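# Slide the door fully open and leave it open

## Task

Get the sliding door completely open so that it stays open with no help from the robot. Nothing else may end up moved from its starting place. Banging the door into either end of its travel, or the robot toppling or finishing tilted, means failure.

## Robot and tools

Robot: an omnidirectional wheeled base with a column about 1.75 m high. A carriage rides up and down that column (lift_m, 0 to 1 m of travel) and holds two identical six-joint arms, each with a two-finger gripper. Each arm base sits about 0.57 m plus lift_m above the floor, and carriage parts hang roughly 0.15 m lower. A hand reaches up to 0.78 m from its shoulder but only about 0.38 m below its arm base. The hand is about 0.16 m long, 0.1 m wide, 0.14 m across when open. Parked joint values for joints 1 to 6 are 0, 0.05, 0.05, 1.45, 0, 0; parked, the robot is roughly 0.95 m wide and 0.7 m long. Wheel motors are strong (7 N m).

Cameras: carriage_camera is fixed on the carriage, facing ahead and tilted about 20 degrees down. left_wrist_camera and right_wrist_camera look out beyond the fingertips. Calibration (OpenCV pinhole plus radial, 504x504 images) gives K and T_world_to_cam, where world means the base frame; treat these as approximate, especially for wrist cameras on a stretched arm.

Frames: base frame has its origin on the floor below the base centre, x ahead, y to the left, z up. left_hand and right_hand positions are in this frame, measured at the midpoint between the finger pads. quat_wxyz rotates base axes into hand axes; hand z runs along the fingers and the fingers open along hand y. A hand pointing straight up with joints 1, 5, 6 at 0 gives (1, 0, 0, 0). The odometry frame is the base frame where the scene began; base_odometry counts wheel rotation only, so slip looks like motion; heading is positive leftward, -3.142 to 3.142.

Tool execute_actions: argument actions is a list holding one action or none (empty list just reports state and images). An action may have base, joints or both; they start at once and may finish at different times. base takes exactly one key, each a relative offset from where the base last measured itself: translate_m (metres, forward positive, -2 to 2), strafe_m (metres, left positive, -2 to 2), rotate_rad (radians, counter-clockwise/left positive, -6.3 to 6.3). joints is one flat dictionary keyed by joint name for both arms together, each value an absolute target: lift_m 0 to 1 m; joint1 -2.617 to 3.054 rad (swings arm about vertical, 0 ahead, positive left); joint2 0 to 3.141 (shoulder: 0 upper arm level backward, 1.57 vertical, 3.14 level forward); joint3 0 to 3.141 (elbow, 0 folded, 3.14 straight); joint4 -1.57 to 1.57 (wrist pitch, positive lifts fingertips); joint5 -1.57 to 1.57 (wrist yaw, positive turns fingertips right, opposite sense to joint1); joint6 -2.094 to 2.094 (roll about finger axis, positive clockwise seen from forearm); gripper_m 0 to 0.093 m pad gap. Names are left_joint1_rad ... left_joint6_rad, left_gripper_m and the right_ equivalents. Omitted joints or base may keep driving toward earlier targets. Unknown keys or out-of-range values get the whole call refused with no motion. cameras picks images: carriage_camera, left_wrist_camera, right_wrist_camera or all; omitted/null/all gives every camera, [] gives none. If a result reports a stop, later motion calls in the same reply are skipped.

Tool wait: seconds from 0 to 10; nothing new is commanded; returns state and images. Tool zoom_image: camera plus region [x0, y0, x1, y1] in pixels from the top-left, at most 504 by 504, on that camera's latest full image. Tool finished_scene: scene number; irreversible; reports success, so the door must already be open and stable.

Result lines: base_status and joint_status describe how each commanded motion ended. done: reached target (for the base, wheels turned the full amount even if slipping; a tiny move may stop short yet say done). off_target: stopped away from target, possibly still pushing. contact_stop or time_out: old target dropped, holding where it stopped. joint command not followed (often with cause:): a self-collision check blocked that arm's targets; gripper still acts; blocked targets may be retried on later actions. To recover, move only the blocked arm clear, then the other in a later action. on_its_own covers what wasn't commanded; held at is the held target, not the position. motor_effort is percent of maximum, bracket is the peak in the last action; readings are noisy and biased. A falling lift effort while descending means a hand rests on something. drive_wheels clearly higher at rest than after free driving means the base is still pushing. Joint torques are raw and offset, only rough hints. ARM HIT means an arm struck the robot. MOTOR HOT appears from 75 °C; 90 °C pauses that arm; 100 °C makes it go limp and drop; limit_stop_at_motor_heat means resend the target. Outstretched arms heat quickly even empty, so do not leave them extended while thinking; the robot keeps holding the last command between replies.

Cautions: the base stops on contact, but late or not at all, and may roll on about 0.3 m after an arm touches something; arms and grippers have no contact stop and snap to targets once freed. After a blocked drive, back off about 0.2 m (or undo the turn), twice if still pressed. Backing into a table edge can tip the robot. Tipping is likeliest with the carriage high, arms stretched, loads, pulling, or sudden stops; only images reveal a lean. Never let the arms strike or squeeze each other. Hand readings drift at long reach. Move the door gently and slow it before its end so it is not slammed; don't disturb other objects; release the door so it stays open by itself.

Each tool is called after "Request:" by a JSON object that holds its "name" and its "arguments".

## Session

Request:
{"name": "execute_actions", "arguments": {"actions": []}}

Scene clock: 0.00 s.
Joint torques (N m, as the arm reports them, + toward a larger angle): no reading
base_odometry: x=+0.000 y=+0.000 heading=+0.000 (m, m, rad; odometry frame)
base_status: not commanded
joint_positions: lift_m=+0.302 left_joint1_rad=-0.020 left_joint2_rad=+0.042 left_joint3_rad=+0.046 left_joint4_rad=+1.479 left_joint5_rad=-0.039 left_joint6_rad=+0.006 left_gripper_m=+0.095 right_joint1_rad=+0.018 right_joint2_rad=+0.054 right_joint3_rad=+0.039 right_joint4_rad=+1.446 right_joint5_rad=+0.020 right_joint6_rad=+0.021 right_gripper_m=+0.094
joint_status: not commanded
motor_effort: lift_m=+30 drive_wheels=+3 (%)
left_hand: x=+0.2787 y=+0.3311 z=+1.3006 quat_wxyz=(+0.999, -0.019, +0.044, -0.006) (m; base frame)
right_hand: x=+0.2924 y=-0.3278 z=+1.2979 quat_wxyz=(+0.997, +0.010, +0.069, +0.019) (m; base frame)
pictures: carriage_camera, left_wrist_camera, right_wrist_camera
camera_calibration (this result's frames):
carriage_camera: T_world_to_cam=[[-0.0480079, -0.998829, 0.00591163, 0.00107208], [-0.310664, 0.00930637, -0.950474, 1.28224], [0.949307, -0.0474668, -0.310747, 0.215495], [0, 0, 0, 1]] pos_world=[0.193827, -0.000633349, 1.2857]
left_wrist_camera: T_world_to_cam=[[-0.00854236, -0.999702, 0.0228604, 0.305883], [0.73014, -0.0218561, -0.682948, 0.698483], [0.683244, 0.0108573, 0.730109, -1.02632], [0, 0, 0, 1]] pos_world=[0.19385, 0.332201, 1.21936]
right_wrist_camera: T_world_to_cam=[[0.0315593, -0.997965, -0.055411, -0.262962], [0.692856, 0.0618003, -0.718423, 0.749521], [0.720385, -0.0157189, 0.693396, -0.989676], [0, 0, 0, 1]] pos_world=[0.201937, -0.324304, 1.21014]
Images, in order (width x height): carriage_camera 504x504, left_wrist_camera 504x504, right_wrist_camera 504x504.

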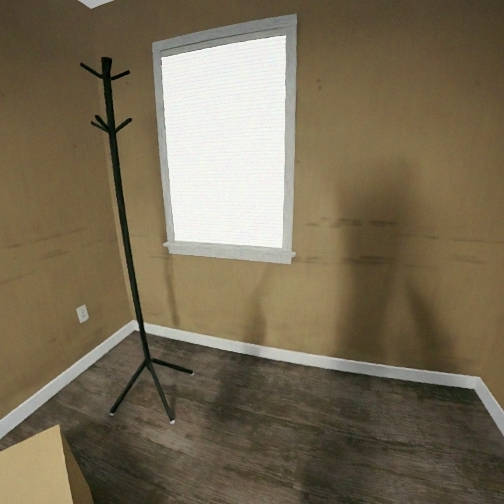

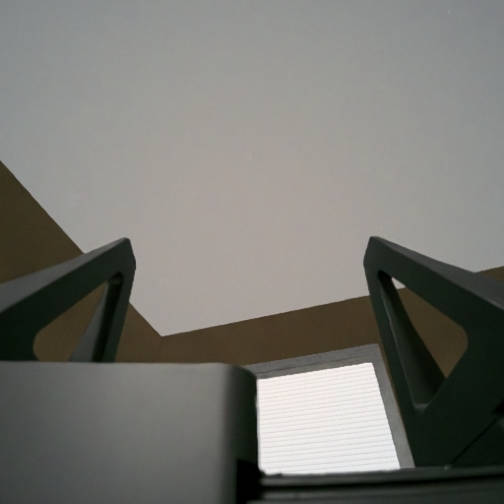

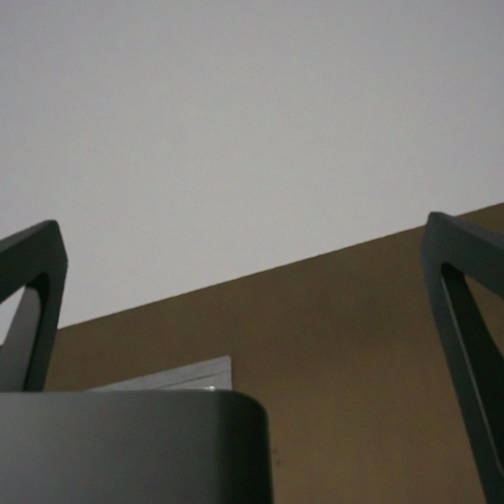

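Request:
{"name": "execute_actions", "arguments": {"actions": [{"base": {"rotate_rad": -1.5}}], "cameras": ["carriage_camera"]}}

Scene clock: 7.97 s.
Joint torques (N m, as the arm reports them, + toward a larger angle): left_arm=[-0.36  4.3   6.57 -0.21 -0.07 -0.03] | right_arm=[-0.11  5.07  5.91 -0.16  0.05  0.  ]
base_odometry: x=+0.000 y=+0.000 heading=-1.500 (m, m, rad; odometry frame)
base_status: done
joint_positions: lift_m=+0.302 left_joint1_rad=-0.020 left_joint2_rad=+0.042 left_joint3_rad=+0.046 left_joint4_rad=+1.478 left_joint5_rad=-0.039 left_joint6_rad=+0.006 left_gripper_m=+0.095 right_joint1_rad=+0.018 right_joint2_rad=+0.054 right_joint3_rad=+0.039 right_joint4_rad=+1.446 right_joint5_rad=+0.020 right_joint6_rad=+0.021 right_gripper_m=+0.094
joint_status: not commanded
motor_effort: lift_m=+30(30) drive_wheels=+5(14) (%)
left_hand: x=+0.2789 y=+0.3311 z=+1.3006 quat_wxyz=(+0.999, -0.019, +0.045, -0.006) (m; base frame)
right_hand: x=+0.2924 y=-0.3278 z=+1.2979 quat_wxyz=(+0.997, +0.010, +0.069, +0.019) (m; base frame)
pictures: carriage_camera
camera_calibration (this result's frames):
carriage_camera: T_world_to_cam=[[-0.0480079, -0.998829, 0.00591163, 0.00107208], [-0.310664, 0.00930637, -0.950474, 1.28224], [0.949307, -0.0474668, -0.310747, 0.215495], [0, 0, 0, 1]] pos_world=[0.193827, -0.000633349, 1.2857]
Images, in order (width x height): carriage_camera 504x504.

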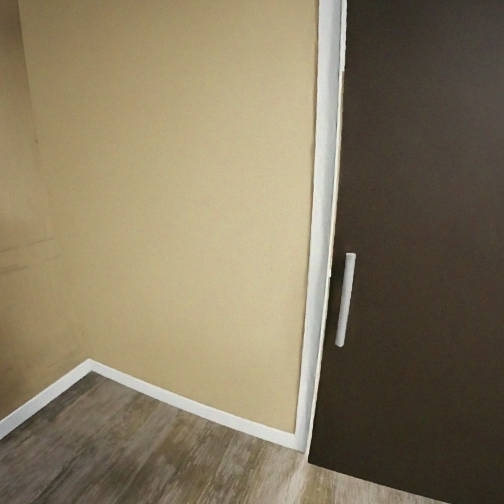

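Request:
{"name": "execute_actions", "arguments": {"actions": [{"base": {"rotate_rad": -0.9}}]}}

Scene clock: 13.37 s.
Joint torques (N m, as the arm reports them, + toward a larger angle): left_arm=[-0.39  4.26  6.54 -0.23 -0.08 -0.03] | right_arm=[-0.11  5.06  5.87 -0.17  0.06  0.  ]
base_odometry: x=+0.000 y=+0.000 heading=-2.399 (m, m, rad; odometry frame)
base_status: done
joint_positions: lift_m=+0.302 left_joint1_rad=-0.020 left_joint2_rad=+0.042 left_joint3_rad=+0.046 left_joint4_rad=+1.477 left_joint5_rad=-0.039 left_joint6_rad=+0.006 left_gripper_m=+0.095 right_joint1_rad=+0.018 right_joint2_rad=+0.054 right_joint3_rad=+0.039 right_joint4_rad=+1.446 right_joint5_rad=+0.020 right_joint6_rad=+0.021 right_gripper_m=+0.094
joint_status: not commanded
motor_effort: lift_m=+30(30) drive_wheels=+5(13) (%)
left_hand: x=+0.2790 y=+0.3311 z=+1.3006 quat_wxyz=(+0.999, -0.019, +0.045, -0.006) (m; base frame)
right_hand: x=+0.2924 y=-0.3278 z=+1.2979 quat_wxyz=(+0.997, +0.010, +0.069, +0.019) (m; base frame)
pictures: carriage_camera, left_wrist_camera, right_wrist_camera
camera_calibration (this result's frames):
carriage_camera: T_world_to_cam=[[-0.0480079, -0.998829, 0.00591163, 0.00107208], [-0.310664, 0.00930637, -0.950474, 1.28224], [0.949307, -0.0474668, -0.310747, 0.215495], [0, 0, 0, 1]] pos_world=[0.193827, -0.000633349, 1.2857]
left_wrist_camera: T_world_to_cam=[[-0.00851621, -0.999703, 0.0228476, 0.30589], [0.729358, -0.0218407, -0.683783, 0.699561], [0.684079, 0.0108409, 0.729327, -1.0257], [0, 0, 0, 1]] pos_world=[0.194037, 0.332197, 1.21943]
right_wrist_camera: T_world_to_cam=[[0.0315593, -0.997965, -0.055411, -0.262962], [0.692856, 0.0618003, -0.718423, 0.749521], [0.720385, -0.0157189, 0.693396, -0.989676], [0, 0, 0, 1]] pos_world=[0.201937, -0.324304, 1.21014]
Images, in order (width x height): carriage_camera 504x504, left_wrist_camera 504x504, right_wrist_camera 504x504.

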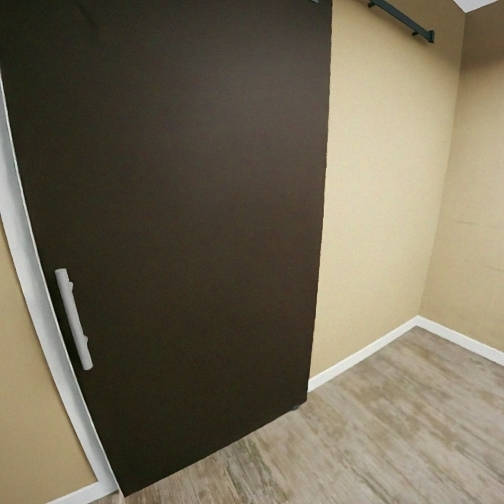

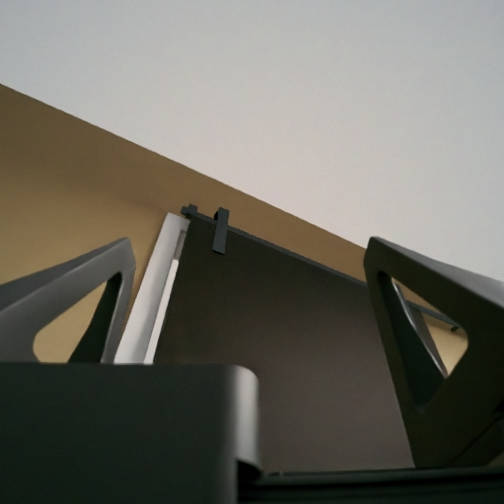

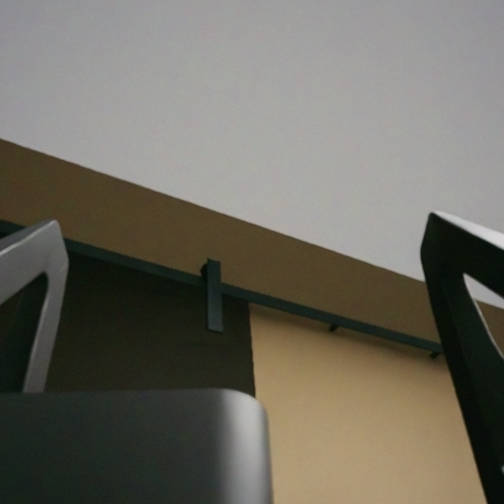

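Request:
{"name": "execute_actions", "arguments": {"actions": [{"base": {"rotate_rad": 0.48}, "joints": {"lift_m": 0.0}}], "cameras": []}}

Request:
{"name": "execute_actions", "arguments": {"actions": [{"base": {"strafe_m": -0.28}, "joints": {"left_joint1_rad": 0.0, "left_joint2_rad": 1.45, "left_joint3_rad": 1.2, "left_joint4_rad": 0.25, "left_joint5_rad": 0.0, "left_gripper_m": 0.093}}]}}

Scene clock: 95.57 s.
Joint torques (N m, as the arm reports them, + toward a larger angle): left_arm=[-0.36  4.14  6.66 -0.25 -0.08 -0.03] | right_arm=[-0.1   5.09  5.89 -0.16  0.05  0.  ]
base_odometry: x=+0.000 y=+0.000 heading=-1.920 (m, m, rad; odometry frame)
base_status: done
joint_positions: lift_m=+0.003 left_joint1_rad=-0.020 left_joint2_rad=+0.042 left_joint3_rad=+0.046 left_joint4_rad=+1.477 left_joint5_rad=-0.039 left_joint6_rad=+0.006 left_gripper_m=+0.095 right_joint1_rad=+0.018 right_joint2_rad=+0.054 right_joint3_rad=+0.039 right_joint4_rad=+1.446 right_joint5_rad=+0.020 right_joint6_rad=+0.021 right_gripper_m=+0.094
joint_status: all done
joint sent to its limit — the command would take lift_m past its lower limit, so that joint was sent only as far as its limit.
motor_effort: lift_m=+26(27) drive_wheels=-10(12) (%)
left_hand: x=+0.2790 y=+0.3311 z=+1.0009 quat_wxyz=(+0.999, -0.019, +0.045, -0.006) (m; base frame)
right_hand: x=+0.2924 y=-0.3278 z=+0.9982 quat_wxyz=(+0.997, +0.010, +0.069, +0.019) (m; base frame)
pictures: none
No camera images: the call's "cameras" was empty. Leave "cameras" out to get every camera's image.

Scene clock: 97.97 s.
Joint torques (N m, as the arm reports them, + toward a larger angle): left_arm=[ 0.66 -6.97 11.67  2.22 -0.02 -0.02] | right_arm=[-0.1   5.07  5.85 -0.16  0.05  0.  ]
base_odometry: x=-0.263 y=+0.096 heading=-1.921 (m, m, rad; odometry frame)
base_status: done
joint_positions: lift_m=+0.003 left_joint1_rad=-0.010 left_joint2_rad=+1.452 left_joint3_rad=+1.170 left_joint4_rad=+0.235 left_joint5_rad=-0.007 left_joint6_rad=+0.006 left_gripper_m=+0.093 right_joint1_rad=+0.018 right_joint2_rad=+0.054 right_joint3_rad=+0.039 right_joint4_rad=+1.446 right_joint5_rad=+0.020 right_joint6_rad=+0.021 right_gripper_m=+0.094
joint_status: all done
motor_effort: lift_m=+26(26) drive_wheels=-6(15) (%)
left_hand: x=+0.7423 y=+0.3214 z=+0.9241 quat_wxyz=(+0.690, +0.003, +0.724, +0.001) (m; base frame)
right_hand: x=+0.2924 y=-0.3278 z=+0.9982 quat_wxyz=(+0.997, +0.010, +0.069, +0.019) (m; base frame)
pictures: carriage_camera, left_wrist_camera, right_wrist_camera
camera_calibration (this result's frames):
carriage_camera: T_world_to_cam=[[-0.0480079, -0.998829, 0.00591163, 0.00284366], [-0.310664, 0.00930637, -0.950474, 0.997407], [0.949307, -0.0474668, -0.310747, 0.122371], [0, 0, 0, 1]] pos_world=[0.193827, -0.000633349, 0.98602]
left_wrist_camera: T_world_to_cam=[[-0.0181492, -0.999797, -0.00875601, 0.345059], [-0.65244, 0.0184787, -0.757615, 1.18501], [0.757623, -0.00803732, -0.652643, 0.160582], [0, 0, 0, 1]] pos_world=[0.657753, 0.324382, 1.00561]
right_wrist_camera: T_world_to_cam=[[0.0315593, -0.997965, -0.055411, -0.279567], [0.692856, 0.0618003, -0.718423, 0.534226], [0.720385, -0.0157189, 0.693396, -0.781881], [0, 0, 0, 1]] pos_world=[0.201937, -0.324304, 0.910462]
Images, in order (width x height): carriage_camera 504x504, left_wrist_camera 504x504, right_wrist_camera 504x504.

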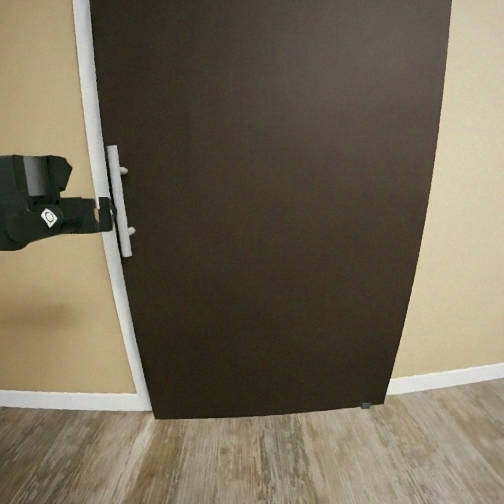

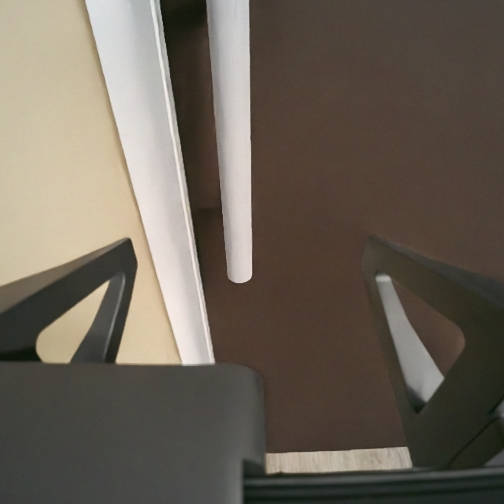

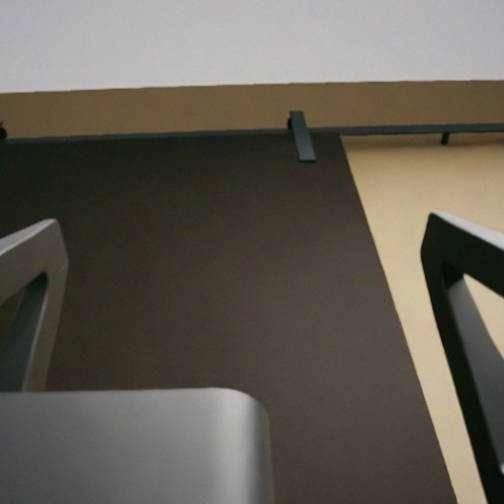

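Request:
{"name": "execute_actions", "arguments": {"actions": [{"base": {"rotate_rad": 0.019}}], "cameras": []}}

Request:
{"name": "execute_actions", "arguments": {"actions": [{"base": {"translate_m": 0.13}}], "cameras": ["carriage_camera", "left_wrist_camera"]}}

Scene clock: 118.00 s.
Joint torques (N m, as the arm reports them, + toward a larger angle): left_arm=[ 0.22 -6.93 11.62  2.27 -0.06 -0.03] | right_arm=[-0.09  5.07  5.87 -0.16  0.05  0.  ]
base_odometry: x=-0.263 y=+0.096 heading=-1.903 (m, m, rad; odometry frame)
base_status: done
joint_positions: lift_m=+0.003 left_joint1_rad=-0.007 left_joint2_rad=+1.452 left_joint3_rad=+1.170 left_joint4_rad=+0.235 left_joint5_rad=-0.006 left_joint6_rad=+0.006 left_gripper_m=+0.093 right_joint1_rad=+0.018 right_joint2_rad=+0.054 right_joint3_rad=+0.039 right_joint4_rad=+1.446 right_joint5_rad=+0.020 right_joint6_rad=+0.021 right_gripper_m=+0.094
joint_status: not commanded
motor_effort: lift_m=+26(26) drive_wheels=-7(11) (%)
left_hand: x=+0.7423 y=+0.3226 z=+0.9241 quat_wxyz=(+0.690, +0.003, +0.724, +0.002) (m; base frame)
right_hand: x=+0.2924 y=-0.3278 z=+0.9982 quat_wxyz=(+0.997, +0.010, +0.069, +0.019) (m; base frame)
pictures: none
No camera images: the call's "cameras" was empty. Leave "cameras" out to get every camera's image.

Scene clock: 119.73 s.
Joint torques (N m, as the arm reports them, + toward a larger angle): left_arm=[ 0.38 -6.91 11.53  2.22 -0.04 -0.02] | right_arm=[-0.1   5.04  5.86 -0.18  0.05  0.  ]
base_odometry: x=-0.306 y=-0.027 heading=-1.903 (m, m, rad; odometry frame)
base_status: done
joint_positions: lift_m=+0.003 left_joint1_rad=-0.007 left_joint2_rad=+1.452 left_joint3_rad=+1.170 left_joint4_rad=+0.236 left_joint5_rad=-0.006 left_joint6_rad=+0.006 left_gripper_m=+0.093 right_joint1_rad=+0.018 right_joint2_rad=+0.054 right_joint3_rad=+0.039 right_joint4_rad=+1.447 right_joint5_rad=+0.020 right_joint6_rad=+0.021 right_gripper_m=+0.094
joint_status: not commanded
motor_effort: lift_m=+26(26) drive_wheels=-5(11) (%)
left_hand: x=+0.7423 y=+0.3226 z=+0.9246 quat_wxyz=(+0.691, +0.003, +0.723, +0.002) (m; base frame)
right_hand: x=+0.2922 y=-0.3278 z=+0.9983 quat_wxyz=(+0.997, +0.010, +0.069, +0.019) (m; base frame)
pictures: carriage_camera, left_wrist_camera
camera_calibration (this result's frames):
carriage_camera: T_world_to_cam=[[-0.0480079, -0.998829, 0.00591163, 0.00284366], [-0.310664, 0.00930637, -0.950474, 0.997407], [0.949307, -0.0474668, -0.310747, 0.122371], [0, 0, 0, 1]] pos_world=[0.193827, -0.000633349, 0.98602]
left_wrist_camera: T_world_to_cam=[[-0.0166053, -0.999824, -0.00870253, 0.345099], [-0.651022, 0.0174175, -0.758859, 1.18581], [0.758877, -0.00693554, -0.651197, 0.158251], [0, 0, 0, 1]] pos_world=[0.657624, 0.325482, 1.00591]
Images, in order (width x height): carriage_camera 504x504, left_wrist_camera 504x504.

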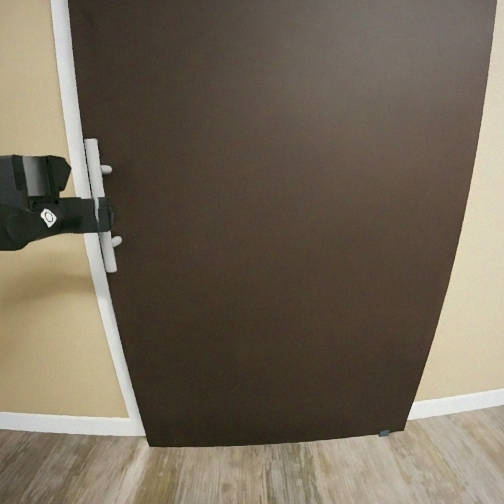

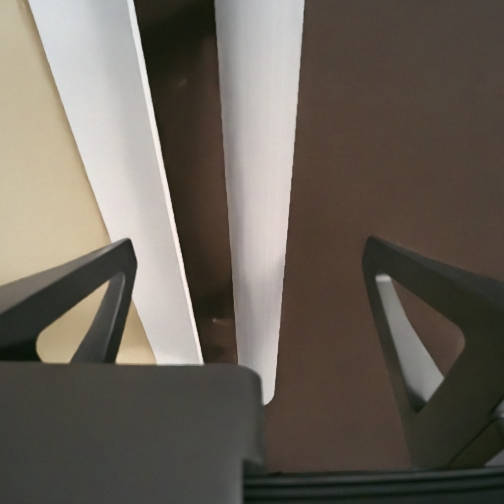

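Request:
{"name": "execute_actions", "arguments": {"actions": [{"base": {"translate_m": 0.03}}], "cameras": []}}

Request:
{"name": "execute_actions", "arguments": {"actions": [{"joints": {"left_gripper_m": 0.0}}], "cameras": ["carriage_camera", "left_wrist_camera"]}}

Scene clock: 124.80 s.
Joint torques (N m, as the arm reports them, + toward a larger angle): left_arm=[ 0.44 -6.84 11.48  2.27 -0.05 -0.03] | right_arm=[-0.14  5.09  5.88 -0.18  0.05  0.  ]
base_odometry: x=-0.316 y=-0.055 heading=-1.904 (m, m, rad; odometry frame)
base_status: done
joint_positions: lift_m=+0.003 left_joint1_rad=-0.007 left_joint2_rad=+1.452 left_joint3_rad=+1.170 left_joint4_rad=+0.237 left_joint5_rad=-0.005 left_joint6_rad=+0.006 left_gripper_m=+0.093 right_joint1_rad=+0.018 right_joint2_rad=+0.054 right_joint3_rad=+0.039 right_joint4_rad=+1.448 right_joint5_rad=+0.020 right_joint6_rad=+0.021 right_gripper_m=+0.094
joint_status: not commanded
motor_effort: lift_m=+26(26) drive_wheels=-6(12) (%)
left_hand: x=+0.7424 y=+0.3225 z=+0.9247 quat_wxyz=(+0.691, +0.003, +0.723, +0.002) (m; base frame)
right_hand: x=+0.2921 y=-0.3278 z=+0.9983 quat_wxyz=(+0.997, +0.010, +0.069, +0.019) (m; base frame)
pictures: none
No camera images: the call's "cameras" was empty. Leave "cameras" out to get every camera's image.

Scene clock: 125.53 s.
Joint torques (N m, as the arm reports them, + toward a larger angle): left_arm=[ 0.37 -6.91 11.75  2.22 -0.15  0.01] | right_arm=[-0.1   5.04  5.93 -0.18  0.05  0.  ]
base_odometry: x=-0.316 y=-0.055 heading=-1.904 (m, m, rad; odometry frame)
base_status: not commanded
joint_positions: lift_m=+0.003 left_joint1_rad=-0.009 left_joint2_rad=+1.452 left_joint3_rad=+1.170 left_joint4_rad=+0.237 left_joint5_rad=+0.008 left_joint6_rad=+0.003 left_gripper_m=+0.024 right_joint1_rad=+0.018 right_joint2_rad=+0.054 right_joint3_rad=+0.039 right_joint4_rad=+1.448 right_joint5_rad=+0.021 right_joint6_rad=+0.021 right_gripper_m=+0.094
joint_status: left_gripper_m off_target (ended at +0.024, target +0.000)
motor_effort: lift_m=+26(26) drive_wheels=-5(6) (%)
left_hand: x=+0.7423 y=+0.3193 z=+0.9247 quat_wxyz=(+0.691, +0.007, +0.723, -0.005) (m; base frame)
right_hand: x=+0.2921 y=-0.3279 z=+0.9983 quat_wxyz=(+0.997, +0.010, +0.069, +0.019) (m; base frame)
pictures: carriage_camera, left_wrist_camera
camera_calibration (this result's frames):
carriage_camera: T_world_to_cam=[[-0.0480079, -0.998829, 0.00591163, 0.00284366], [-0.310664, 0.00930637, -0.950474, 0.997407], [0.949307, -0.0474668, -0.310747, 0.122371], [0, 0, 0, 1]] pos_world=[0.193827, -0.000633349, 0.98602]
left_wrist_camera: T_world_to_cam=[[-0.0320841, -0.999472, -0.00504808, 0.349811], [-0.650141, 0.0247058, -0.759411, 1.18352], [0.759136, -0.0210831, -0.650591, 0.16213], [0, 0, 0, 1]] pos_world=[0.657601, 0.323805, 1.00603]
Images, in order (width x height): carriage_camera 504x504, left_wrist_camera 504x504.

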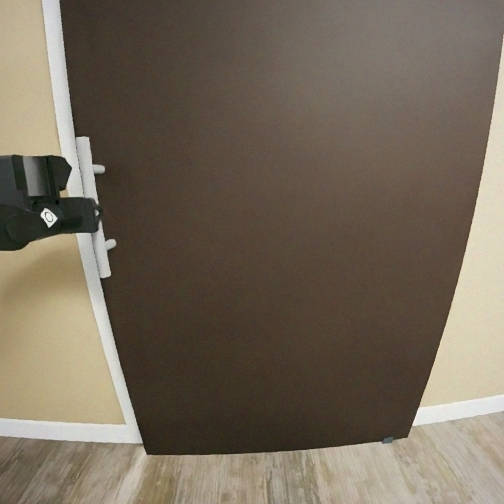

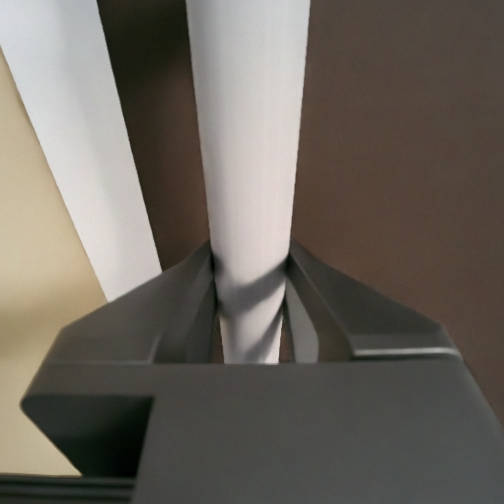

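Gripped. Now sliding the door right.

Request:
{"name": "execute_actions", "arguments": {"actions": [{"base": {"strafe_m": -0.3}, "joints": {"left_joint1_rad": 0.0, "left_joint5_rad": 0.0}}], "cameras": []}}

Scene clock: 130.37 s.
Joint torques (N m, as the arm reports them, + toward a larger angle): left_arm=[-4.08 -8.83 10.67  2.08  0.94  0.04] | right_arm=[-0.13  4.96  5.81 -0.16  0.03  0.  ]
base_odometry: x=-0.386 y=-0.031 heading=-1.903 (m, m, rad; odometry frame)
base_status: strafe_m contact_stop (by the wheels' count: -0.074 of -0.300)
joint_positions: lift_m=+0.003 left_joint1_rad=+0.038 left_joint2_rad=+1.472 left_joint3_rad=+1.181 left_joint4_rad=+0.253 left_joint5_rad=-0.116 left_joint6_rad=-0.001 left_gripper_m=+0.024 right_joint1_rad=+0.018 right_joint2_rad=+0.055 right_joint3_rad=+0.040 right_joint4_rad=+1.447 right_joint5_rad=+0.022 right_joint6_rad=+0.021 right_gripper_m=+0.094
joint_status: left_joint1_rad off_target (ended at +0.038, target +0.000); left_joint5_rad off_target (ended at -0.116, target +0.000)
motor_effort: lift_m=+27(27) drive_wheels=+3(17) (%)
left_hand: x=+0.7454 y=+0.3633 z=+0.9245 quat_wxyz=(+0.691, -0.054, +0.718, +0.055) (m; base frame)
right_hand: x=+0.2923 y=-0.3281 z=+0.9984 quat_wxyz=(+0.997, +0.011, +0.069, +0.019) (m; base frame)
pictures: none
No camera images: the call's "cameras" was empty. Leave "cameras" out to get every camera's image.

Request:
{"name": "execute_actions", "arguments": {"actions": [{"base": {"strafe_m": -0.3}, "joints": {"left_joint1_rad": 0.0, "left_joint5_rad": 0.0}}], "cameras": ["carriage_camera", "left_wrist_camera"]}}

Scene clock: 140.70 s.
Joint torques (N m, as the arm reports them, + toward a larger angle): left_arm=[-1.72 -8.27 10.33  2.26  0.54  0.09] | right_arm=[-0.09  4.88  5.73 -0.17  0.03  0.  ]
base_odometry: x=-0.463 y=-0.005 heading=-1.902 (m, m, rad; odometry frame)
base_status: strafe_m contact_stop (by the wheels' count: -0.082 of -0.300)
joint_positions: lift_m=+0.003 left_joint1_rad=+0.014 left_joint2_rad=+1.466 left_joint3_rad=+1.184 left_joint4_rad=+0.235 left_joint5_rad=-0.071 left_joint6_rad=-0.006 left_gripper_m=+0.024 right_joint1_rad=+0.018 right_joint2_rad=+0.056 right_joint3_rad=+0.041 right_joint4_rad=+1.446 right_joint5_rad=+0.023 right_joint6_rad=+0.021 right_gripper_m=+0.094
joint_status: left_joint5_rad off_target (ended at -0.071, target +0.000); the others done
motor_effort: lift_m=+27(27) drive_wheels=+1(16) (%)
left_hand: x=+0.7455 y=+0.3440 z=+0.9242 quat_wxyz=(+0.689, -0.032, +0.723, +0.029) (m; base frame)
right_hand: x=+0.2924 y=-0.3282 z=+0.9987 quat_wxyz=(+0.997, +0.012, +0.069, +0.019) (m; base frame)
pictures: carriage_camera, left_wrist_camera
camera_calibration (this result's frames):
carriage_camera: T_world_to_cam=[[-0.0480079, -0.998829, 0.00591163, 0.00284397], [-0.310664, 0.00930637, -0.950474, 0.997359], [0.949307, -0.0474668, -0.310747, 0.122355], [0, 0, 0, 1]] pos_world=[0.193827, -0.000633349, 0.985968]
left_wrist_camera: T_world_to_cam=[[0.0700201, -0.997546, 0.0000181477, 0.293176], [-0.651164, -0.0457206, -0.757559, 1.20782], [0.7557, 0.0530326, -0.652767, 0.138983], [0, 0, 0, 1]] pos_world=[0.66093, 0.340308, 1.00571]
Images, in order (width x height): carriage_camera 504x504, left_wrist_camera 504x504.

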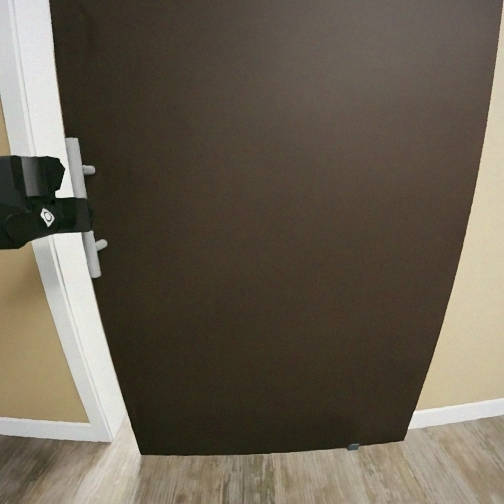

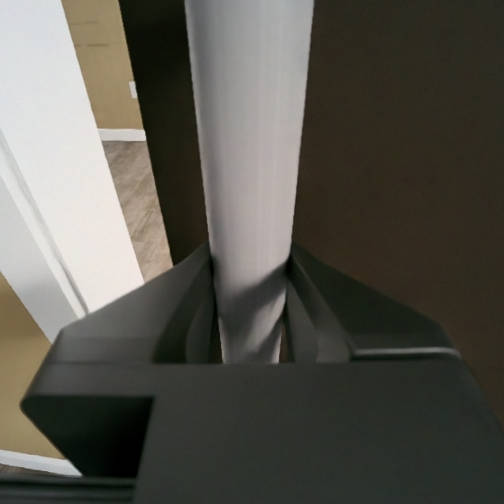

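The door is moving. Continuing in steps.

Request:
{"name": "execute_actions", "arguments": {"actions": [{"base": {"strafe_m": -0.3}, "joints": {"left_joint1_rad": 0.0, "left_joint5_rad": 0.0}}], "cameras": []}}

Scene clock: 145.17 s.
Joint torques (N m, as the arm reports them, + toward a larger angle): left_arm=[-2.92 -8.35 10.34  2.23  0.83  0.1 ] | right_arm=[-0.1   4.81  5.62 -0.17  0.02  0.  ]
base_odometry: x=-0.534 y=+0.019 heading=-1.902 (m, m, rad; odometry frame)
base_status: strafe_m contact_stop (by the wheels' count: -0.074 of -0.300)
joint_positions: lift_m=+0.003 left_joint1_rad=+0.026 left_joint2_rad=+1.468 left_joint3_rad=+1.184 left_joint4_rad=+0.239 left_joint5_rad=-0.106 left_joint6_rad=-0.006 left_gripper_m=+0.024 right_joint1_rad=+0.018 right_joint2_rad=+0.057 right_joint3_rad=+0.042 right_joint4_rad=+1.446 right_joint5_rad=+0.024 right_joint6_rad=+0.021 right_gripper_m=+0.094
joint_status: left_joint1_rad off_target (ended at +0.026, target +0.000); left_joint5_rad off_target (ended at -0.106, target +0.000)
motor_effort: lift_m=+27(27) drive_wheels=+1(15) (%)
left_hand: x=+0.7449 y=+0.3560 z=+0.9244 quat_wxyz=(+0.689, -0.048, +0.721, +0.045) (m; base frame)
right_hand: x=+0.2923 y=-0.3284 z=+0.9990 quat_wxyz=(+0.997, +0.012, +0.069, +0.019) (m; base frame)
pictures: none
No camera images: the call's "cameras" was empty. Leave "cameras" out to get every camera's image.

Request:
{"name": "execute_actions", "arguments": {"actions": [{"base": {"strafe_m": -0.3}, "joints": {"left_joint1_rad": 0.0, "left_joint5_rad": 0.0}}], "cameras": []}}

Scene clock: 151.70 s.
Joint torques (N m, as the arm reports them, + toward a larger angle): left_arm=[-2.08 -8.07 10.36  2.31  0.59  0.11] | right_arm=[-0.11  4.75  5.66 -0.15  0.02  0.  ]
base_odometry: x=-0.611 y=+0.045 heading=-1.901 (m, m, rad; odometry frame)
base_status: strafe_m contact_stop (by the wheels' count: -0.082 of -0.300)
joint_positions: lift_m=+0.003 left_joint1_rad=+0.018 left_joint2_rad=+1.464 left_joint3_rad=+1.184 left_joint4_rad=+0.229 left_joint5_rad=-0.079 left_joint6_rad=-0.006 left_gripper_m=+0.024 right_joint1_rad=+0.018 right_joint2_rad=+0.057 right_joint3_rad=+0.042 right_joint4_rad=+1.446 right_joint5_rad=+0.024 right_joint6_rad=+0.021 right_gripper_m=+0.094
joint_status: left_joint5_rad off_target (ended at -0.079, target +0.000); the others done
motor_effort: lift_m=+27(27) drive_wheels=+1(17) (%)
left_hand: x=+0.7446 y=+0.3471 z=+0.9240 quat_wxyz=(+0.688, -0.036, +0.724, +0.033) (m; base frame)
right_hand: x=+0.2928 y=-0.3284 z=+0.9989 quat_wxyz=(+0.997, +0.012, +0.070, +0.019) (m; base frame)
pictures: none
No camera images: the call's "cameras" was empty. Leave "cameras" out to get every camera's image.

Request:
{"name": "execute_actions", "arguments": {"actions": [{"base": {"strafe_m": -0.3}, "joints": {"left_joint1_rad": 0.0, "left_joint5_rad": 0.0}}], "cameras": []}}

Scene clock: 156.33 s.
Joint torques (N m, as the arm reports them, + toward a larger angle): left_arm=[-3.08 -8.12 10.43  2.32  0.88  0.11] | right_arm=[-0.09  4.69  5.67 -0.15  0.02  0.  ]
base_odometry: x=-0.681 y=+0.069 heading=-1.900 (m, m, rad; odometry frame)
base_status: strafe_m contact_stop (by the wheels' count: -0.074 of -0.300)
joint_positions: lift_m=+0.003 left_joint1_rad=+0.028 left_joint2_rad=+1.464 left_joint3_rad=+1.184 left_joint4_rad=+0.230 left_joint5_rad=-0.111 left_joint6_rad=-0.007 left_gripper_m=+0.024 right_joint1_rad=+0.018 right_joint2_rad=+0.058 right_joint3_rad=+0.043 right_joint4_rad=+1.446 right_joint5_rad=+0.024 right_joint6_rad=+0.021 right_gripper_m=+0.094
joint_status: left_joint1_rad off_target (ended at +0.028, target +0.000); left_joint5_rad off_target (ended at -0.111, target +0.000)
motor_effort: lift_m=+27(27) drive_wheels=+1(16) (%)
left_hand: x=+0.7437 y=+0.3576 z=+0.9240 quat_wxyz=(+0.687, -0.051, +0.723, +0.048) (m; base frame)
right_hand: x=+0.2928 y=-0.3284 z=+0.9990 quat_wxyz=(+0.997, +0.012, +0.070, +0.019) (m; base frame)
pictures: none
No camera images: the call's "cameras" was empty. Leave "cameras" out to get every camera's image.

Request:
{"name": "execute_actions", "arguments": {"actions": [{"base": {"strafe_m": -0.3}, "joints": {"left_joint1_rad": 0.0, "left_joint5_rad": 0.0}}], "cameras": []}}

Scene clock: 161.27 s.
Joint torques (N m, as the arm reports them, + toward a larger angle): left_arm=[-2.26 -7.51 10.34  2.41  0.68  0.12] | right_arm=[-0.1   4.68  5.64 -0.14  0.02  0.  ]
base_odometry: x=-0.759 y=+0.095 heading=-1.899 (m, m, rad; odometry frame)
base_status: strafe_m contact_stop (by the wheels' count: -0.082 of -0.300)
joint_positions: lift_m=+0.003 left_joint1_rad=+0.020 left_joint2_rad=+1.458 left_joint3_rad=+1.184 left_joint4_rad=+0.217 left_joint5_rad=-0.088 left_joint6_rad=-0.008 left_gripper_m=+0.024 right_joint1_rad=+0.018 right_joint2_rad=+0.058 right_joint3_rad=+0.042 right_joint4_rad=+1.445 right_joint5_rad=+0.025 right_joint6_rad=+0.021 right_gripper_m=+0.094
joint_status: left_joint5_rad off_target (ended at -0.088, target +0.000); the others done
motor_effort: lift_m=+27(27) drive_wheels=+1(17) (%)
left_hand: x=+0.7428 y=+0.3498 z=+0.9238 quat_wxyz=(+0.686, -0.040, +0.726, +0.036) (m; base frame)
right_hand: x=+0.2930 y=-0.3285 z=+0.9989 quat_wxyz=(+0.997, +0.012, +0.070, +0.019) (m; base frame)
pictures: none
No camera images: the call's "cameras" was empty. Leave "cameras" out to get every camera's image.

Request:
{"name": "execute_actions", "arguments": {"actions": [{"base": {"strafe_m": -0.3}, "joints": {"left_joint1_rad": 0.0, "left_joint5_rad": 0.0}}], "cameras": []}}

Scene clock: 166.73 s.
Joint torques (N m, as the arm reports them, + toward a larger angle): left_arm=[-3.02 -7.63 10.29  2.41  0.89  0.13] | right_arm=[-0.1   4.7   5.66 -0.13  0.01  0.  ]
base_odometry: x=-0.829 y=+0.118 heading=-1.899 (m, m, rad; odometry frame)
base_status: strafe_m contact_stop (by the wheels' count: -0.074 of -0.300)
joint_positions: lift_m=+0.003 left_joint1_rad=+0.026 left_joint2_rad=+1.459 left_joint3_rad=+1.184 left_joint4_rad=+0.220 left_joint5_rad=-0.112 left_joint6_rad=-0.008 left_gripper_m=+0.024 right_joint1_rad=+0.018 right_joint2_rad=+0.058 right_joint3_rad=+0.042 right_joint4_rad=+1.445 right_joint5_rad=+0.025 right_joint6_rad=+0.021 right_gripper_m=+0.094
joint_status: left_joint1_rad off_target (ended at +0.027, target +0.000); left_joint5_rad off_target (ended at -0.112, target +0.000)
motor_effort: lift_m=+27(27) drive_wheels=+1(16) (%)
left_hand: x=+0.7425 y=+0.3569 z=+0.9240 quat_wxyz=(+0.686, -0.051, +0.724, +0.047) (m; base frame)
right_hand: x=+0.2930 y=-0.3285 z=+0.9989 quat_wxyz=(+0.997, +0.012, +0.070, +0.019) (m; base frame)
pictures: none
No camera images: the call's "cameras" was empty. Leave "cameras" out to get every camera's image.

Request:
{"name": "execute_actions", "arguments": {"actions": [{"base": {"strafe_m": -0.3}, "joints": {"left_joint1_rad": 0.0, "left_joint5_rad": 0.0}}]}}

Scene clock: 170.97 s.
Joint torques (N m, as the arm reports them, + toward a larger angle): left_arm=[-2.39 -7.2  10.39  2.5   0.72  0.12] | right_arm=[-0.09  4.71  5.65 -0.15  0.01 -0.01]
base_odometry: x=-0.907 y=+0.144 heading=-1.898 (m, m, rad; odometry frame)
base_status: strafe_m contact_stop (by the wheels' count: -0.082 of -0.300)
joint_positions: lift_m=+0.003 left_joint1_rad=+0.021 left_joint2_rad=+1.455 left_joint3_rad=+1.184 left_joint4_rad=+0.212 left_joint5_rad=-0.092 left_joint6_rad=-0.008 left_gripper_m=+0.024 right_joint1_rad=+0.018 right_joint2_rad=+0.058 right_joint3_rad=+0.042 right_joint4_rad=+1.445 right_joint5_rad=+0.025 right_joint6_rad=+0.021 right_gripper_m=+0.094
joint_status: left_joint1_rad off_target (ended at +0.021, target +0.000); left_joint5_rad off_target (ended at -0.092, target +0.000)
motor_effort: lift_m=+27(27) drive_wheels=+1(17) (%)
left_hand: x=+0.7419 y=+0.3509 z=+0.9239 quat_wxyz=(+0.685, -0.042, +0.726, +0.038) (m; base frame)
right_hand: x=+0.2930 y=-0.3285 z=+0.9989 quat_wxyz=(+0.997, +0.012, +0.070, +0.019) (m; base frame)
pictures: carriage_camera, left_wrist_camera, right_wrist_camera
camera_calibration (this result's frames):
carriage_camera: T_world_to_cam=[[-0.0480079, -0.998829, 0.00591163, 0.00284418], [-0.310664, 0.00930637, -0.950474, 0.997325], [0.949307, -0.0474668, -0.310747, 0.122344], [0, 0, 0, 1]] pos_world=[0.193827, -0.000633349, 0.985933]
left_wrist_camera: T_world_to_cam=[[0.0978854, -0.995197, 0.000805894, 0.278066], [-0.658054, -0.0653322, -0.750131, 1.21074], [0.746581, 0.0728966, -0.661288, 0.148798], [0, 0, 0, 1]] pos_world=[0.658427, 0.344984, 1.00639]
right_wrist_camera: T_world_to_cam=[[0.0308611, -0.997746, -0.0595849, -0.275814], [0.691469, 0.0643579, -0.719534, 0.536695], [0.721747, -0.0189955, 0.691897, -0.782733], [0, 0, 0, 1]] pos_world=[0.202339, -0.324601, 0.911307]
Images, in order (width x height): carriage_camera 504x504, left_wrist_camera 504x504, right_wrist_camera 504x504.

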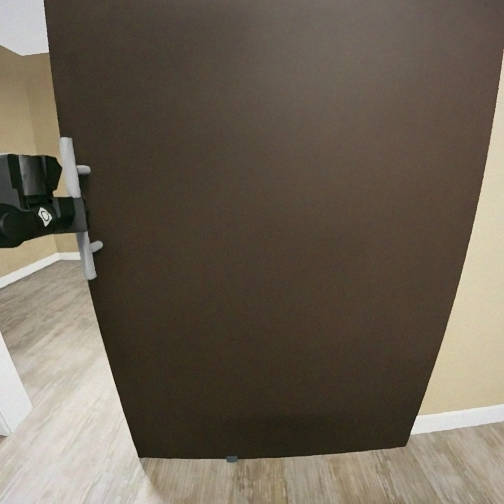

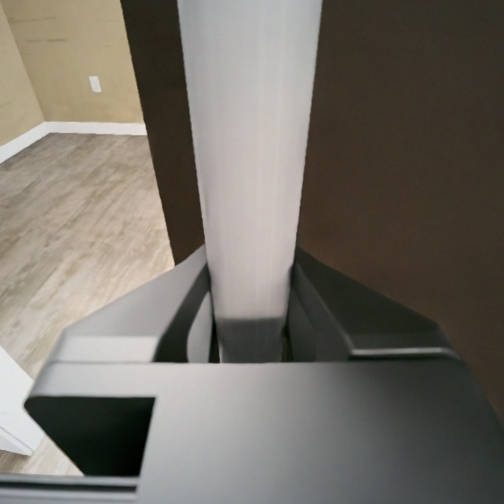

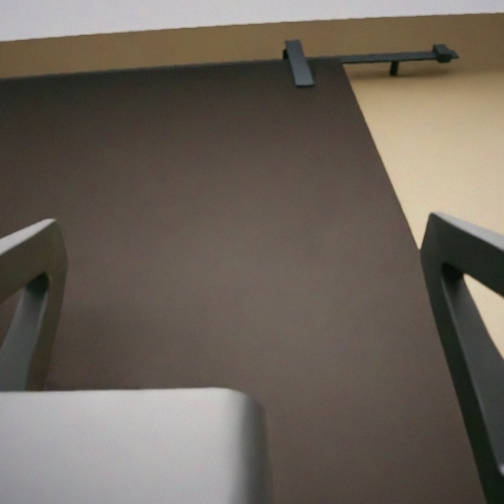

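Request:
{"name": "execute_actions", "arguments": {"actions": [{"base": {"translate_m": -0.015}, "joints": {"left_joint1_rad": 0.0, "left_joint5_rad": 0.0}}], "cameras": []}}

Request:
{"name": "execute_actions", "arguments": {"actions": [{"base": {"strafe_m": -0.2}, "joints": {"left_joint1_rad": 0.0, "left_joint5_rad": 0.0}}], "cameras": ["right_wrist_camera"]}}

Scene clock: 180.77 s.
Joint torques (N m, as the arm reports them, + toward a larger angle): left_arm=[ -2.36 -10.63   9.62   1.91   0.67   0.11] | right_arm=[-0.09  4.72  5.65 -0.14  0.02  0.  ]
base_odometry: x=-0.902 y=+0.158 heading=-1.898 (m, m, rad; odometry frame)
base_status: done
joint_positions: lift_m=+0.003 left_joint1_rad=+0.021 left_joint2_rad=+1.490 left_joint3_rad=+1.191 left_joint4_rad=+0.273 left_joint5_rad=-0.086 left_joint6_rad=-0.006 left_gripper_m=+0.024 right_joint1_rad=+0.018 right_joint2_rad=+0.058 right_joint3_rad=+0.042 right_joint4_rad=+1.445 right_joint5_rad=+0.025 right_joint6_rad=+0.021 right_gripper_m=+0.094
joint_status: left_joint1_rad off_target (ended at +0.021, target +0.000); left_joint5_rad off_target (ended at -0.086, target +0.000)
motor_effort: lift_m=+27(27) drive_wheels=+7(7) (%)
left_hand: x=+0.7514 y=+0.3501 z=+0.9259 quat_wxyz=(+0.697, -0.040, +0.715, +0.036) (m; base frame)
right_hand: x=+0.2930 y=-0.3285 z=+0.9989 quat_wxyz=(+0.997, +0.012, +0.070, +0.019) (m; base frame)
pictures: none
No camera images: the call's "cameras" was empty. Leave "cameras" out to get every camera's image.

Scene clock: 182.67 s.
Joint torques (N m, as the arm reports them, + toward a larger angle): left_arm=[ -2.16 -10.01   9.38   2.12   0.64   0.11] | right_arm=[-0.11  4.72  5.67 -0.14  0.02  0.  ]
base_odometry: x=-0.972 y=+0.183 heading=-1.898 (m, m, rad; odometry frame)
base_status: strafe_m contact_stop (by the wheels' count: -0.074 of -0.200)
joint_positions: lift_m=+0.003 left_joint1_rad=+0.018 left_joint2_rad=+1.483 left_joint3_rad=+1.194 left_joint4_rad=+0.251 left_joint5_rad=-0.083 left_joint6_rad=-0.006 left_gripper_m=+0.023 right_joint1_rad=+0.018 right_joint2_rad=+0.058 right_joint3_rad=+0.042 right_joint4_rad=+1.445 right_joint5_rad=+0.024 right_joint6_rad=+0.021 right_gripper_m=+0.094
joint_status: left_joint5_rad off_target (ended at -0.083, target +0.000); the others done
motor_effort: lift_m=+27(27) drive_wheels=+1(17) (%)
left_hand: x=+0.7497 y=+0.3482 z=+0.9250 quat_wxyz=(+0.692, -0.038, +0.720, +0.034) (m; base frame)
right_hand: x=+0.2931 y=-0.3284 z=+0.9989 quat_wxyz=(+0.997, +0.012, +0.071, +0.019) (m; base frame)
pictures: right_wrist_camera
camera_calibration (this result's frames):
right_wrist_camera: T_world_to_cam=[[0.0308924, -0.997767, -0.059213, -0.276138], [0.691196, 0.0641184, -0.719817, 0.536904], [0.722007, -0.0186909, 0.691633, -0.782504], [0, 0, 0, 1]] pos_world=[0.202398, -0.324572, 0.911327]
Images, in order (width x height): right_wrist_camera 504x504.

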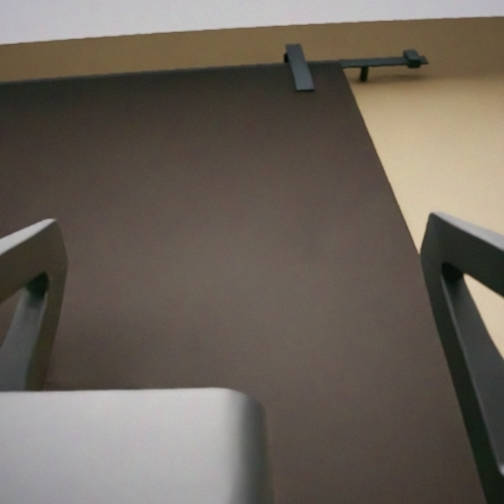

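Request:
{"name": "execute_actions", "arguments": {"actions": [{"base": {"strafe_m": -0.15}, "joints": {"left_joint1_rad": 0.0, "left_joint5_rad": 0.0}}], "cameras": ["right_wrist_camera"]}}

Scene clock: 203.60 s.
Joint torques (N m, as the arm reports them, + toward a larger angle): left_arm=[-2.3  -9.55  9.39  2.22  0.67  0.11] | right_arm=[-0.11  4.71  5.68 -0.13  0.01  0.  ]
base_odometry: x=-1.042 y=+0.207 heading=-1.898 (m, m, rad; odometry frame)
base_status: strafe_m contact_stop (by the wheels' count: -0.074 of -0.150)
joint_positions: lift_m=+0.003 left_joint1_rad=+0.020 left_joint2_rad=+1.479 left_joint3_rad=+1.194 left_joint4_rad=+0.241 left_joint5_rad=-0.088 left_joint6_rad=-0.007 left_gripper_m=+0.023 right_joint1_rad=+0.018 right_joint2_rad=+0.058 right_joint3_rad=+0.042 right_joint4_rad=+1.445 right_joint5_rad=+0.024 right_joint6_rad=+0.021 right_gripper_m=+0.094
joint_status: left_joint5_rad off_target (ended at -0.088, target +0.000); the others done
motor_effort: lift_m=+27(27) drive_wheels=+1(15) (%)
left_hand: x=+0.7484 y=+0.3496 z=+0.9249 quat_wxyz=(+0.691, -0.040, +0.721, +0.036) (m; base frame)
right_hand: x=+0.2932 y=-0.3284 z=+0.9988 quat_wxyz=(+0.997, +0.012, +0.071, +0.019) (m; base frame)
pictures: right_wrist_camera
camera_calibration (this result's frames):
right_wrist_camera: T_world_to_cam=[[0.0308698, -0.997768, -0.0592181, -0.276134], [0.690921, 0.0641136, -0.720081, 0.53709], [0.722271, -0.0186862, 0.691358, -0.782313], [0, 0, 0, 1]] pos_world=[0.202479, -0.324571, 0.911255]
Images, in order (width x height): right_wrist_camera 504x504.

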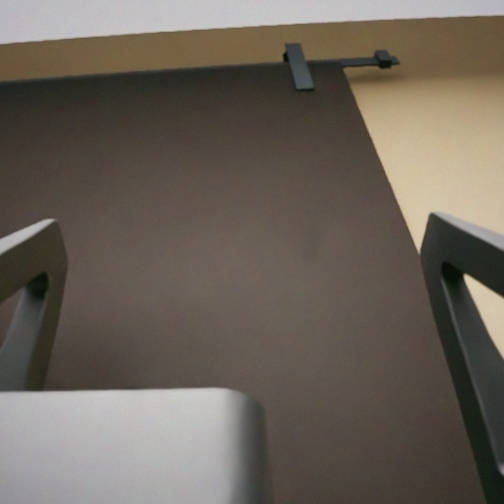

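Request:
{"name": "execute_actions", "arguments": {"actions": [{"base": {"strafe_m": -0.08}, "joints": {"left_joint1_rad": 0.0, "left_joint5_rad": 0.0}}], "cameras": ["right_wrist_camera"]}}

Scene clock: 209.30 s.
Joint torques (N m, as the arm reports them, + toward a larger angle): left_arm=[-2.81 -9.45  9.42  2.25  0.86  0.13] | right_arm=[-0.12  4.69  5.67 -0.14  0.02  0.  ]
base_odometry: x=-1.101 y=+0.227 heading=-1.897 (m, m, rad; odometry frame)
base_status: strafe_m contact_stop (by the wheels' count: -0.062 of -0.080)
joint_positions: lift_m=+0.003 left_joint1_rad=+0.026 left_joint2_rad=+1.478 left_joint3_rad=+1.194 left_joint4_rad=+0.238 left_joint5_rad=-0.108 left_joint6_rad=-0.008 left_gripper_m=+0.023 right_joint1_rad=+0.018 right_joint2_rad=+0.058 right_joint3_rad=+0.042 right_joint4_rad=+1.445 right_joint5_rad=+0.024 right_joint6_rad=+0.021 right_gripper_m=+0.094
joint_status: left_joint1_rad off_target (ended at +0.026, target +0.000); left_joint5_rad off_target (ended at -0.108, target +0.000)
motor_effort: lift_m=+27(27) drive_wheels=+1(12) (%)
left_hand: x=+0.7475 y=+0.3564 z=+0.9248 quat_wxyz=(+0.689, -0.049, +0.721, +0.045) (m; base frame)
right_hand: x=+0.2932 y=-0.3284 z=+0.9988 quat_wxyz=(+0.997, +0.012, +0.071, +0.019) (m; base frame)
pictures: right_wrist_camera
camera_calibration (this result's frames):
right_wrist_camera: T_world_to_cam=[[0.030924, -0.997788, -0.0588411, -0.276468], [0.690923, 0.0638789, -0.720101, 0.53703], [0.722267, -0.0183863, 0.69137, -0.782224], [0, 0, 0, 1]] pos_world=[0.202478, -0.324543, 0.911254]
Images, in order (width x height): right_wrist_camera 504x504.

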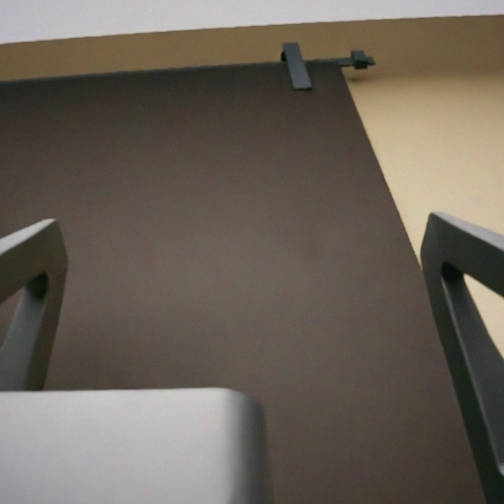

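Request:
{"name": "execute_actions", "arguments": {"actions": [{"base": {"strafe_m": -0.06}, "joints": {"left_joint1_rad": 0.0, "left_joint5_rad": 0.0}}], "cameras": ["right_wrist_camera"]}}

Scene clock: 214.93 s.
Joint torques (N m, as the arm reports them, + toward a larger angle): left_arm=[-2.49 -9.41  9.34  2.25  0.74  0.12] | right_arm=[-0.11  4.71  5.69 -0.14  0.02  0.  ]
base_odometry: x=-1.158 y=+0.246 heading=-1.897 (m, m, rad; odometry frame)
base_status: done
joint_positions: lift_m=+0.003 left_joint1_rad=+0.022 left_joint2_rad=+1.477 left_joint3_rad=+1.194 left_joint4_rad=+0.236 left_joint5_rad=-0.096 left_joint6_rad=-0.008 left_gripper_m=+0.023 right_joint1_rad=+0.018 right_joint2_rad=+0.058 right_joint3_rad=+0.042 right_joint4_rad=+1.445 right_joint5_rad=+0.024 right_joint6_rad=+0.021 right_gripper_m=+0.094
joint_status: left_joint1_rad off_target (ended at +0.022, target +0.000); left_joint5_rad off_target (ended at -0.096, target +0.000)
motor_effort: lift_m=+27(27) drive_wheels=+0(12) (%)
left_hand: x=+0.7477 y=+0.3521 z=+0.9246 quat_wxyz=(+0.689, -0.044, +0.722, +0.040) (m; base frame)
right_hand: x=+0.2932 y=-0.3284 z=+0.9988 quat_wxyz=(+0.997, +0.012, +0.071, +0.019) (m; base frame)
pictures: right_wrist_camera
camera_calibration (this result's frames):
right_wrist_camera: T_world_to_cam=[[0.030924, -0.997788, -0.0588411, -0.276468], [0.690923, 0.0638789, -0.720101, 0.53703], [0.722267, -0.0183863, 0.69137, -0.782224], [0, 0, 0, 1]] pos_world=[0.202478, -0.324543, 0.911254]
Images, in order (width x height): right_wrist_camera 504x504.

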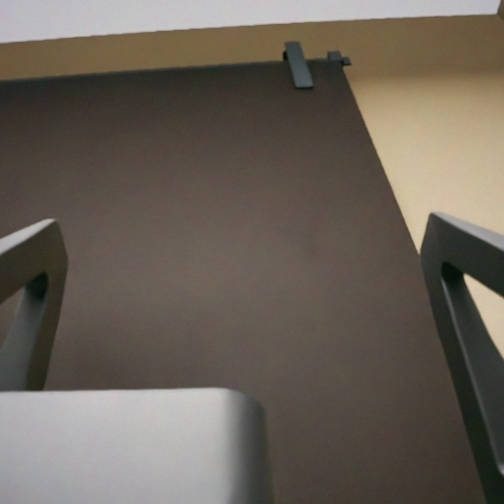

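Request:
{"name": "execute_actions", "arguments": {"actions": [{"base": {"strafe_m": -0.035}, "joints": {"left_joint1_rad": 0.0, "left_joint5_rad": 0.0}}], "cameras": ["right_wrist_camera"]}}

Scene clock: 219.40 s.
Joint torques (N m, as the arm reports them, + toward a larger angle): left_arm=[-3.75 -9.23  9.37  2.29  0.85  0.11] | right_arm=[-0.1   4.72  5.69 -0.14  0.01  0.  ]
base_odometry: x=-1.191 y=+0.258 heading=-1.897 (m, m, rad; odometry frame)
base_status: done
joint_positions: lift_m=+0.003 left_joint1_rad=+0.035 left_joint2_rad=+1.476 left_joint3_rad=+1.194 left_joint4_rad=+0.235 left_joint5_rad=-0.107 left_joint6_rad=-0.008 left_gripper_m=+0.023 right_joint1_rad=+0.018 right_joint2_rad=+0.058 right_joint3_rad=+0.042 right_joint4_rad=+1.445 right_joint5_rad=+0.024 right_joint6_rad=+0.021 right_gripper_m=+0.094
joint_status: left_joint1_rad off_target (ended at +0.035, target +0.000); left_joint5_rad off_target (ended at -0.107, target +0.000)
motor_effort: lift_m=+27(27) drive_wheels=+1(10) (%)
left_hand: x=+0.7467 y=+0.3606 z=+0.9247 quat_wxyz=(+0.689, -0.052, +0.722, +0.048) (m; base frame)
right_hand: x=+0.2932 y=-0.3284 z=+0.9988 quat_wxyz=(+0.997, +0.012, +0.071, +0.019) (m; base frame)
pictures: right_wrist_camera
camera_calibration (this result's frames):
right_wrist_camera: T_world_to_cam=[[0.030924, -0.997788, -0.0588411, -0.276468], [0.690923, 0.0638789, -0.720101, 0.53703], [0.722267, -0.0183863, 0.69137, -0.782224], [0, 0, 0, 1]] pos_world=[0.202478, -0.324543, 0.911254]
Images, in order (width x height): right_wrist_camera 504x504.

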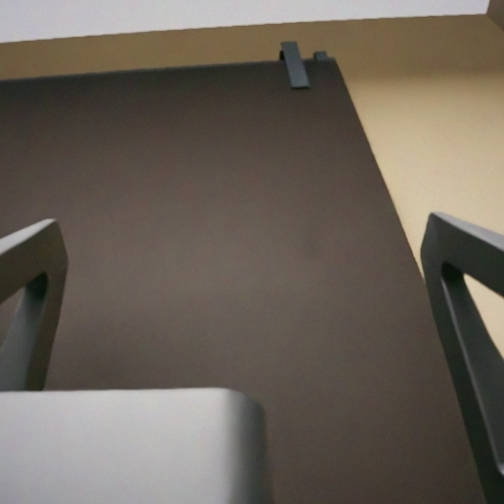

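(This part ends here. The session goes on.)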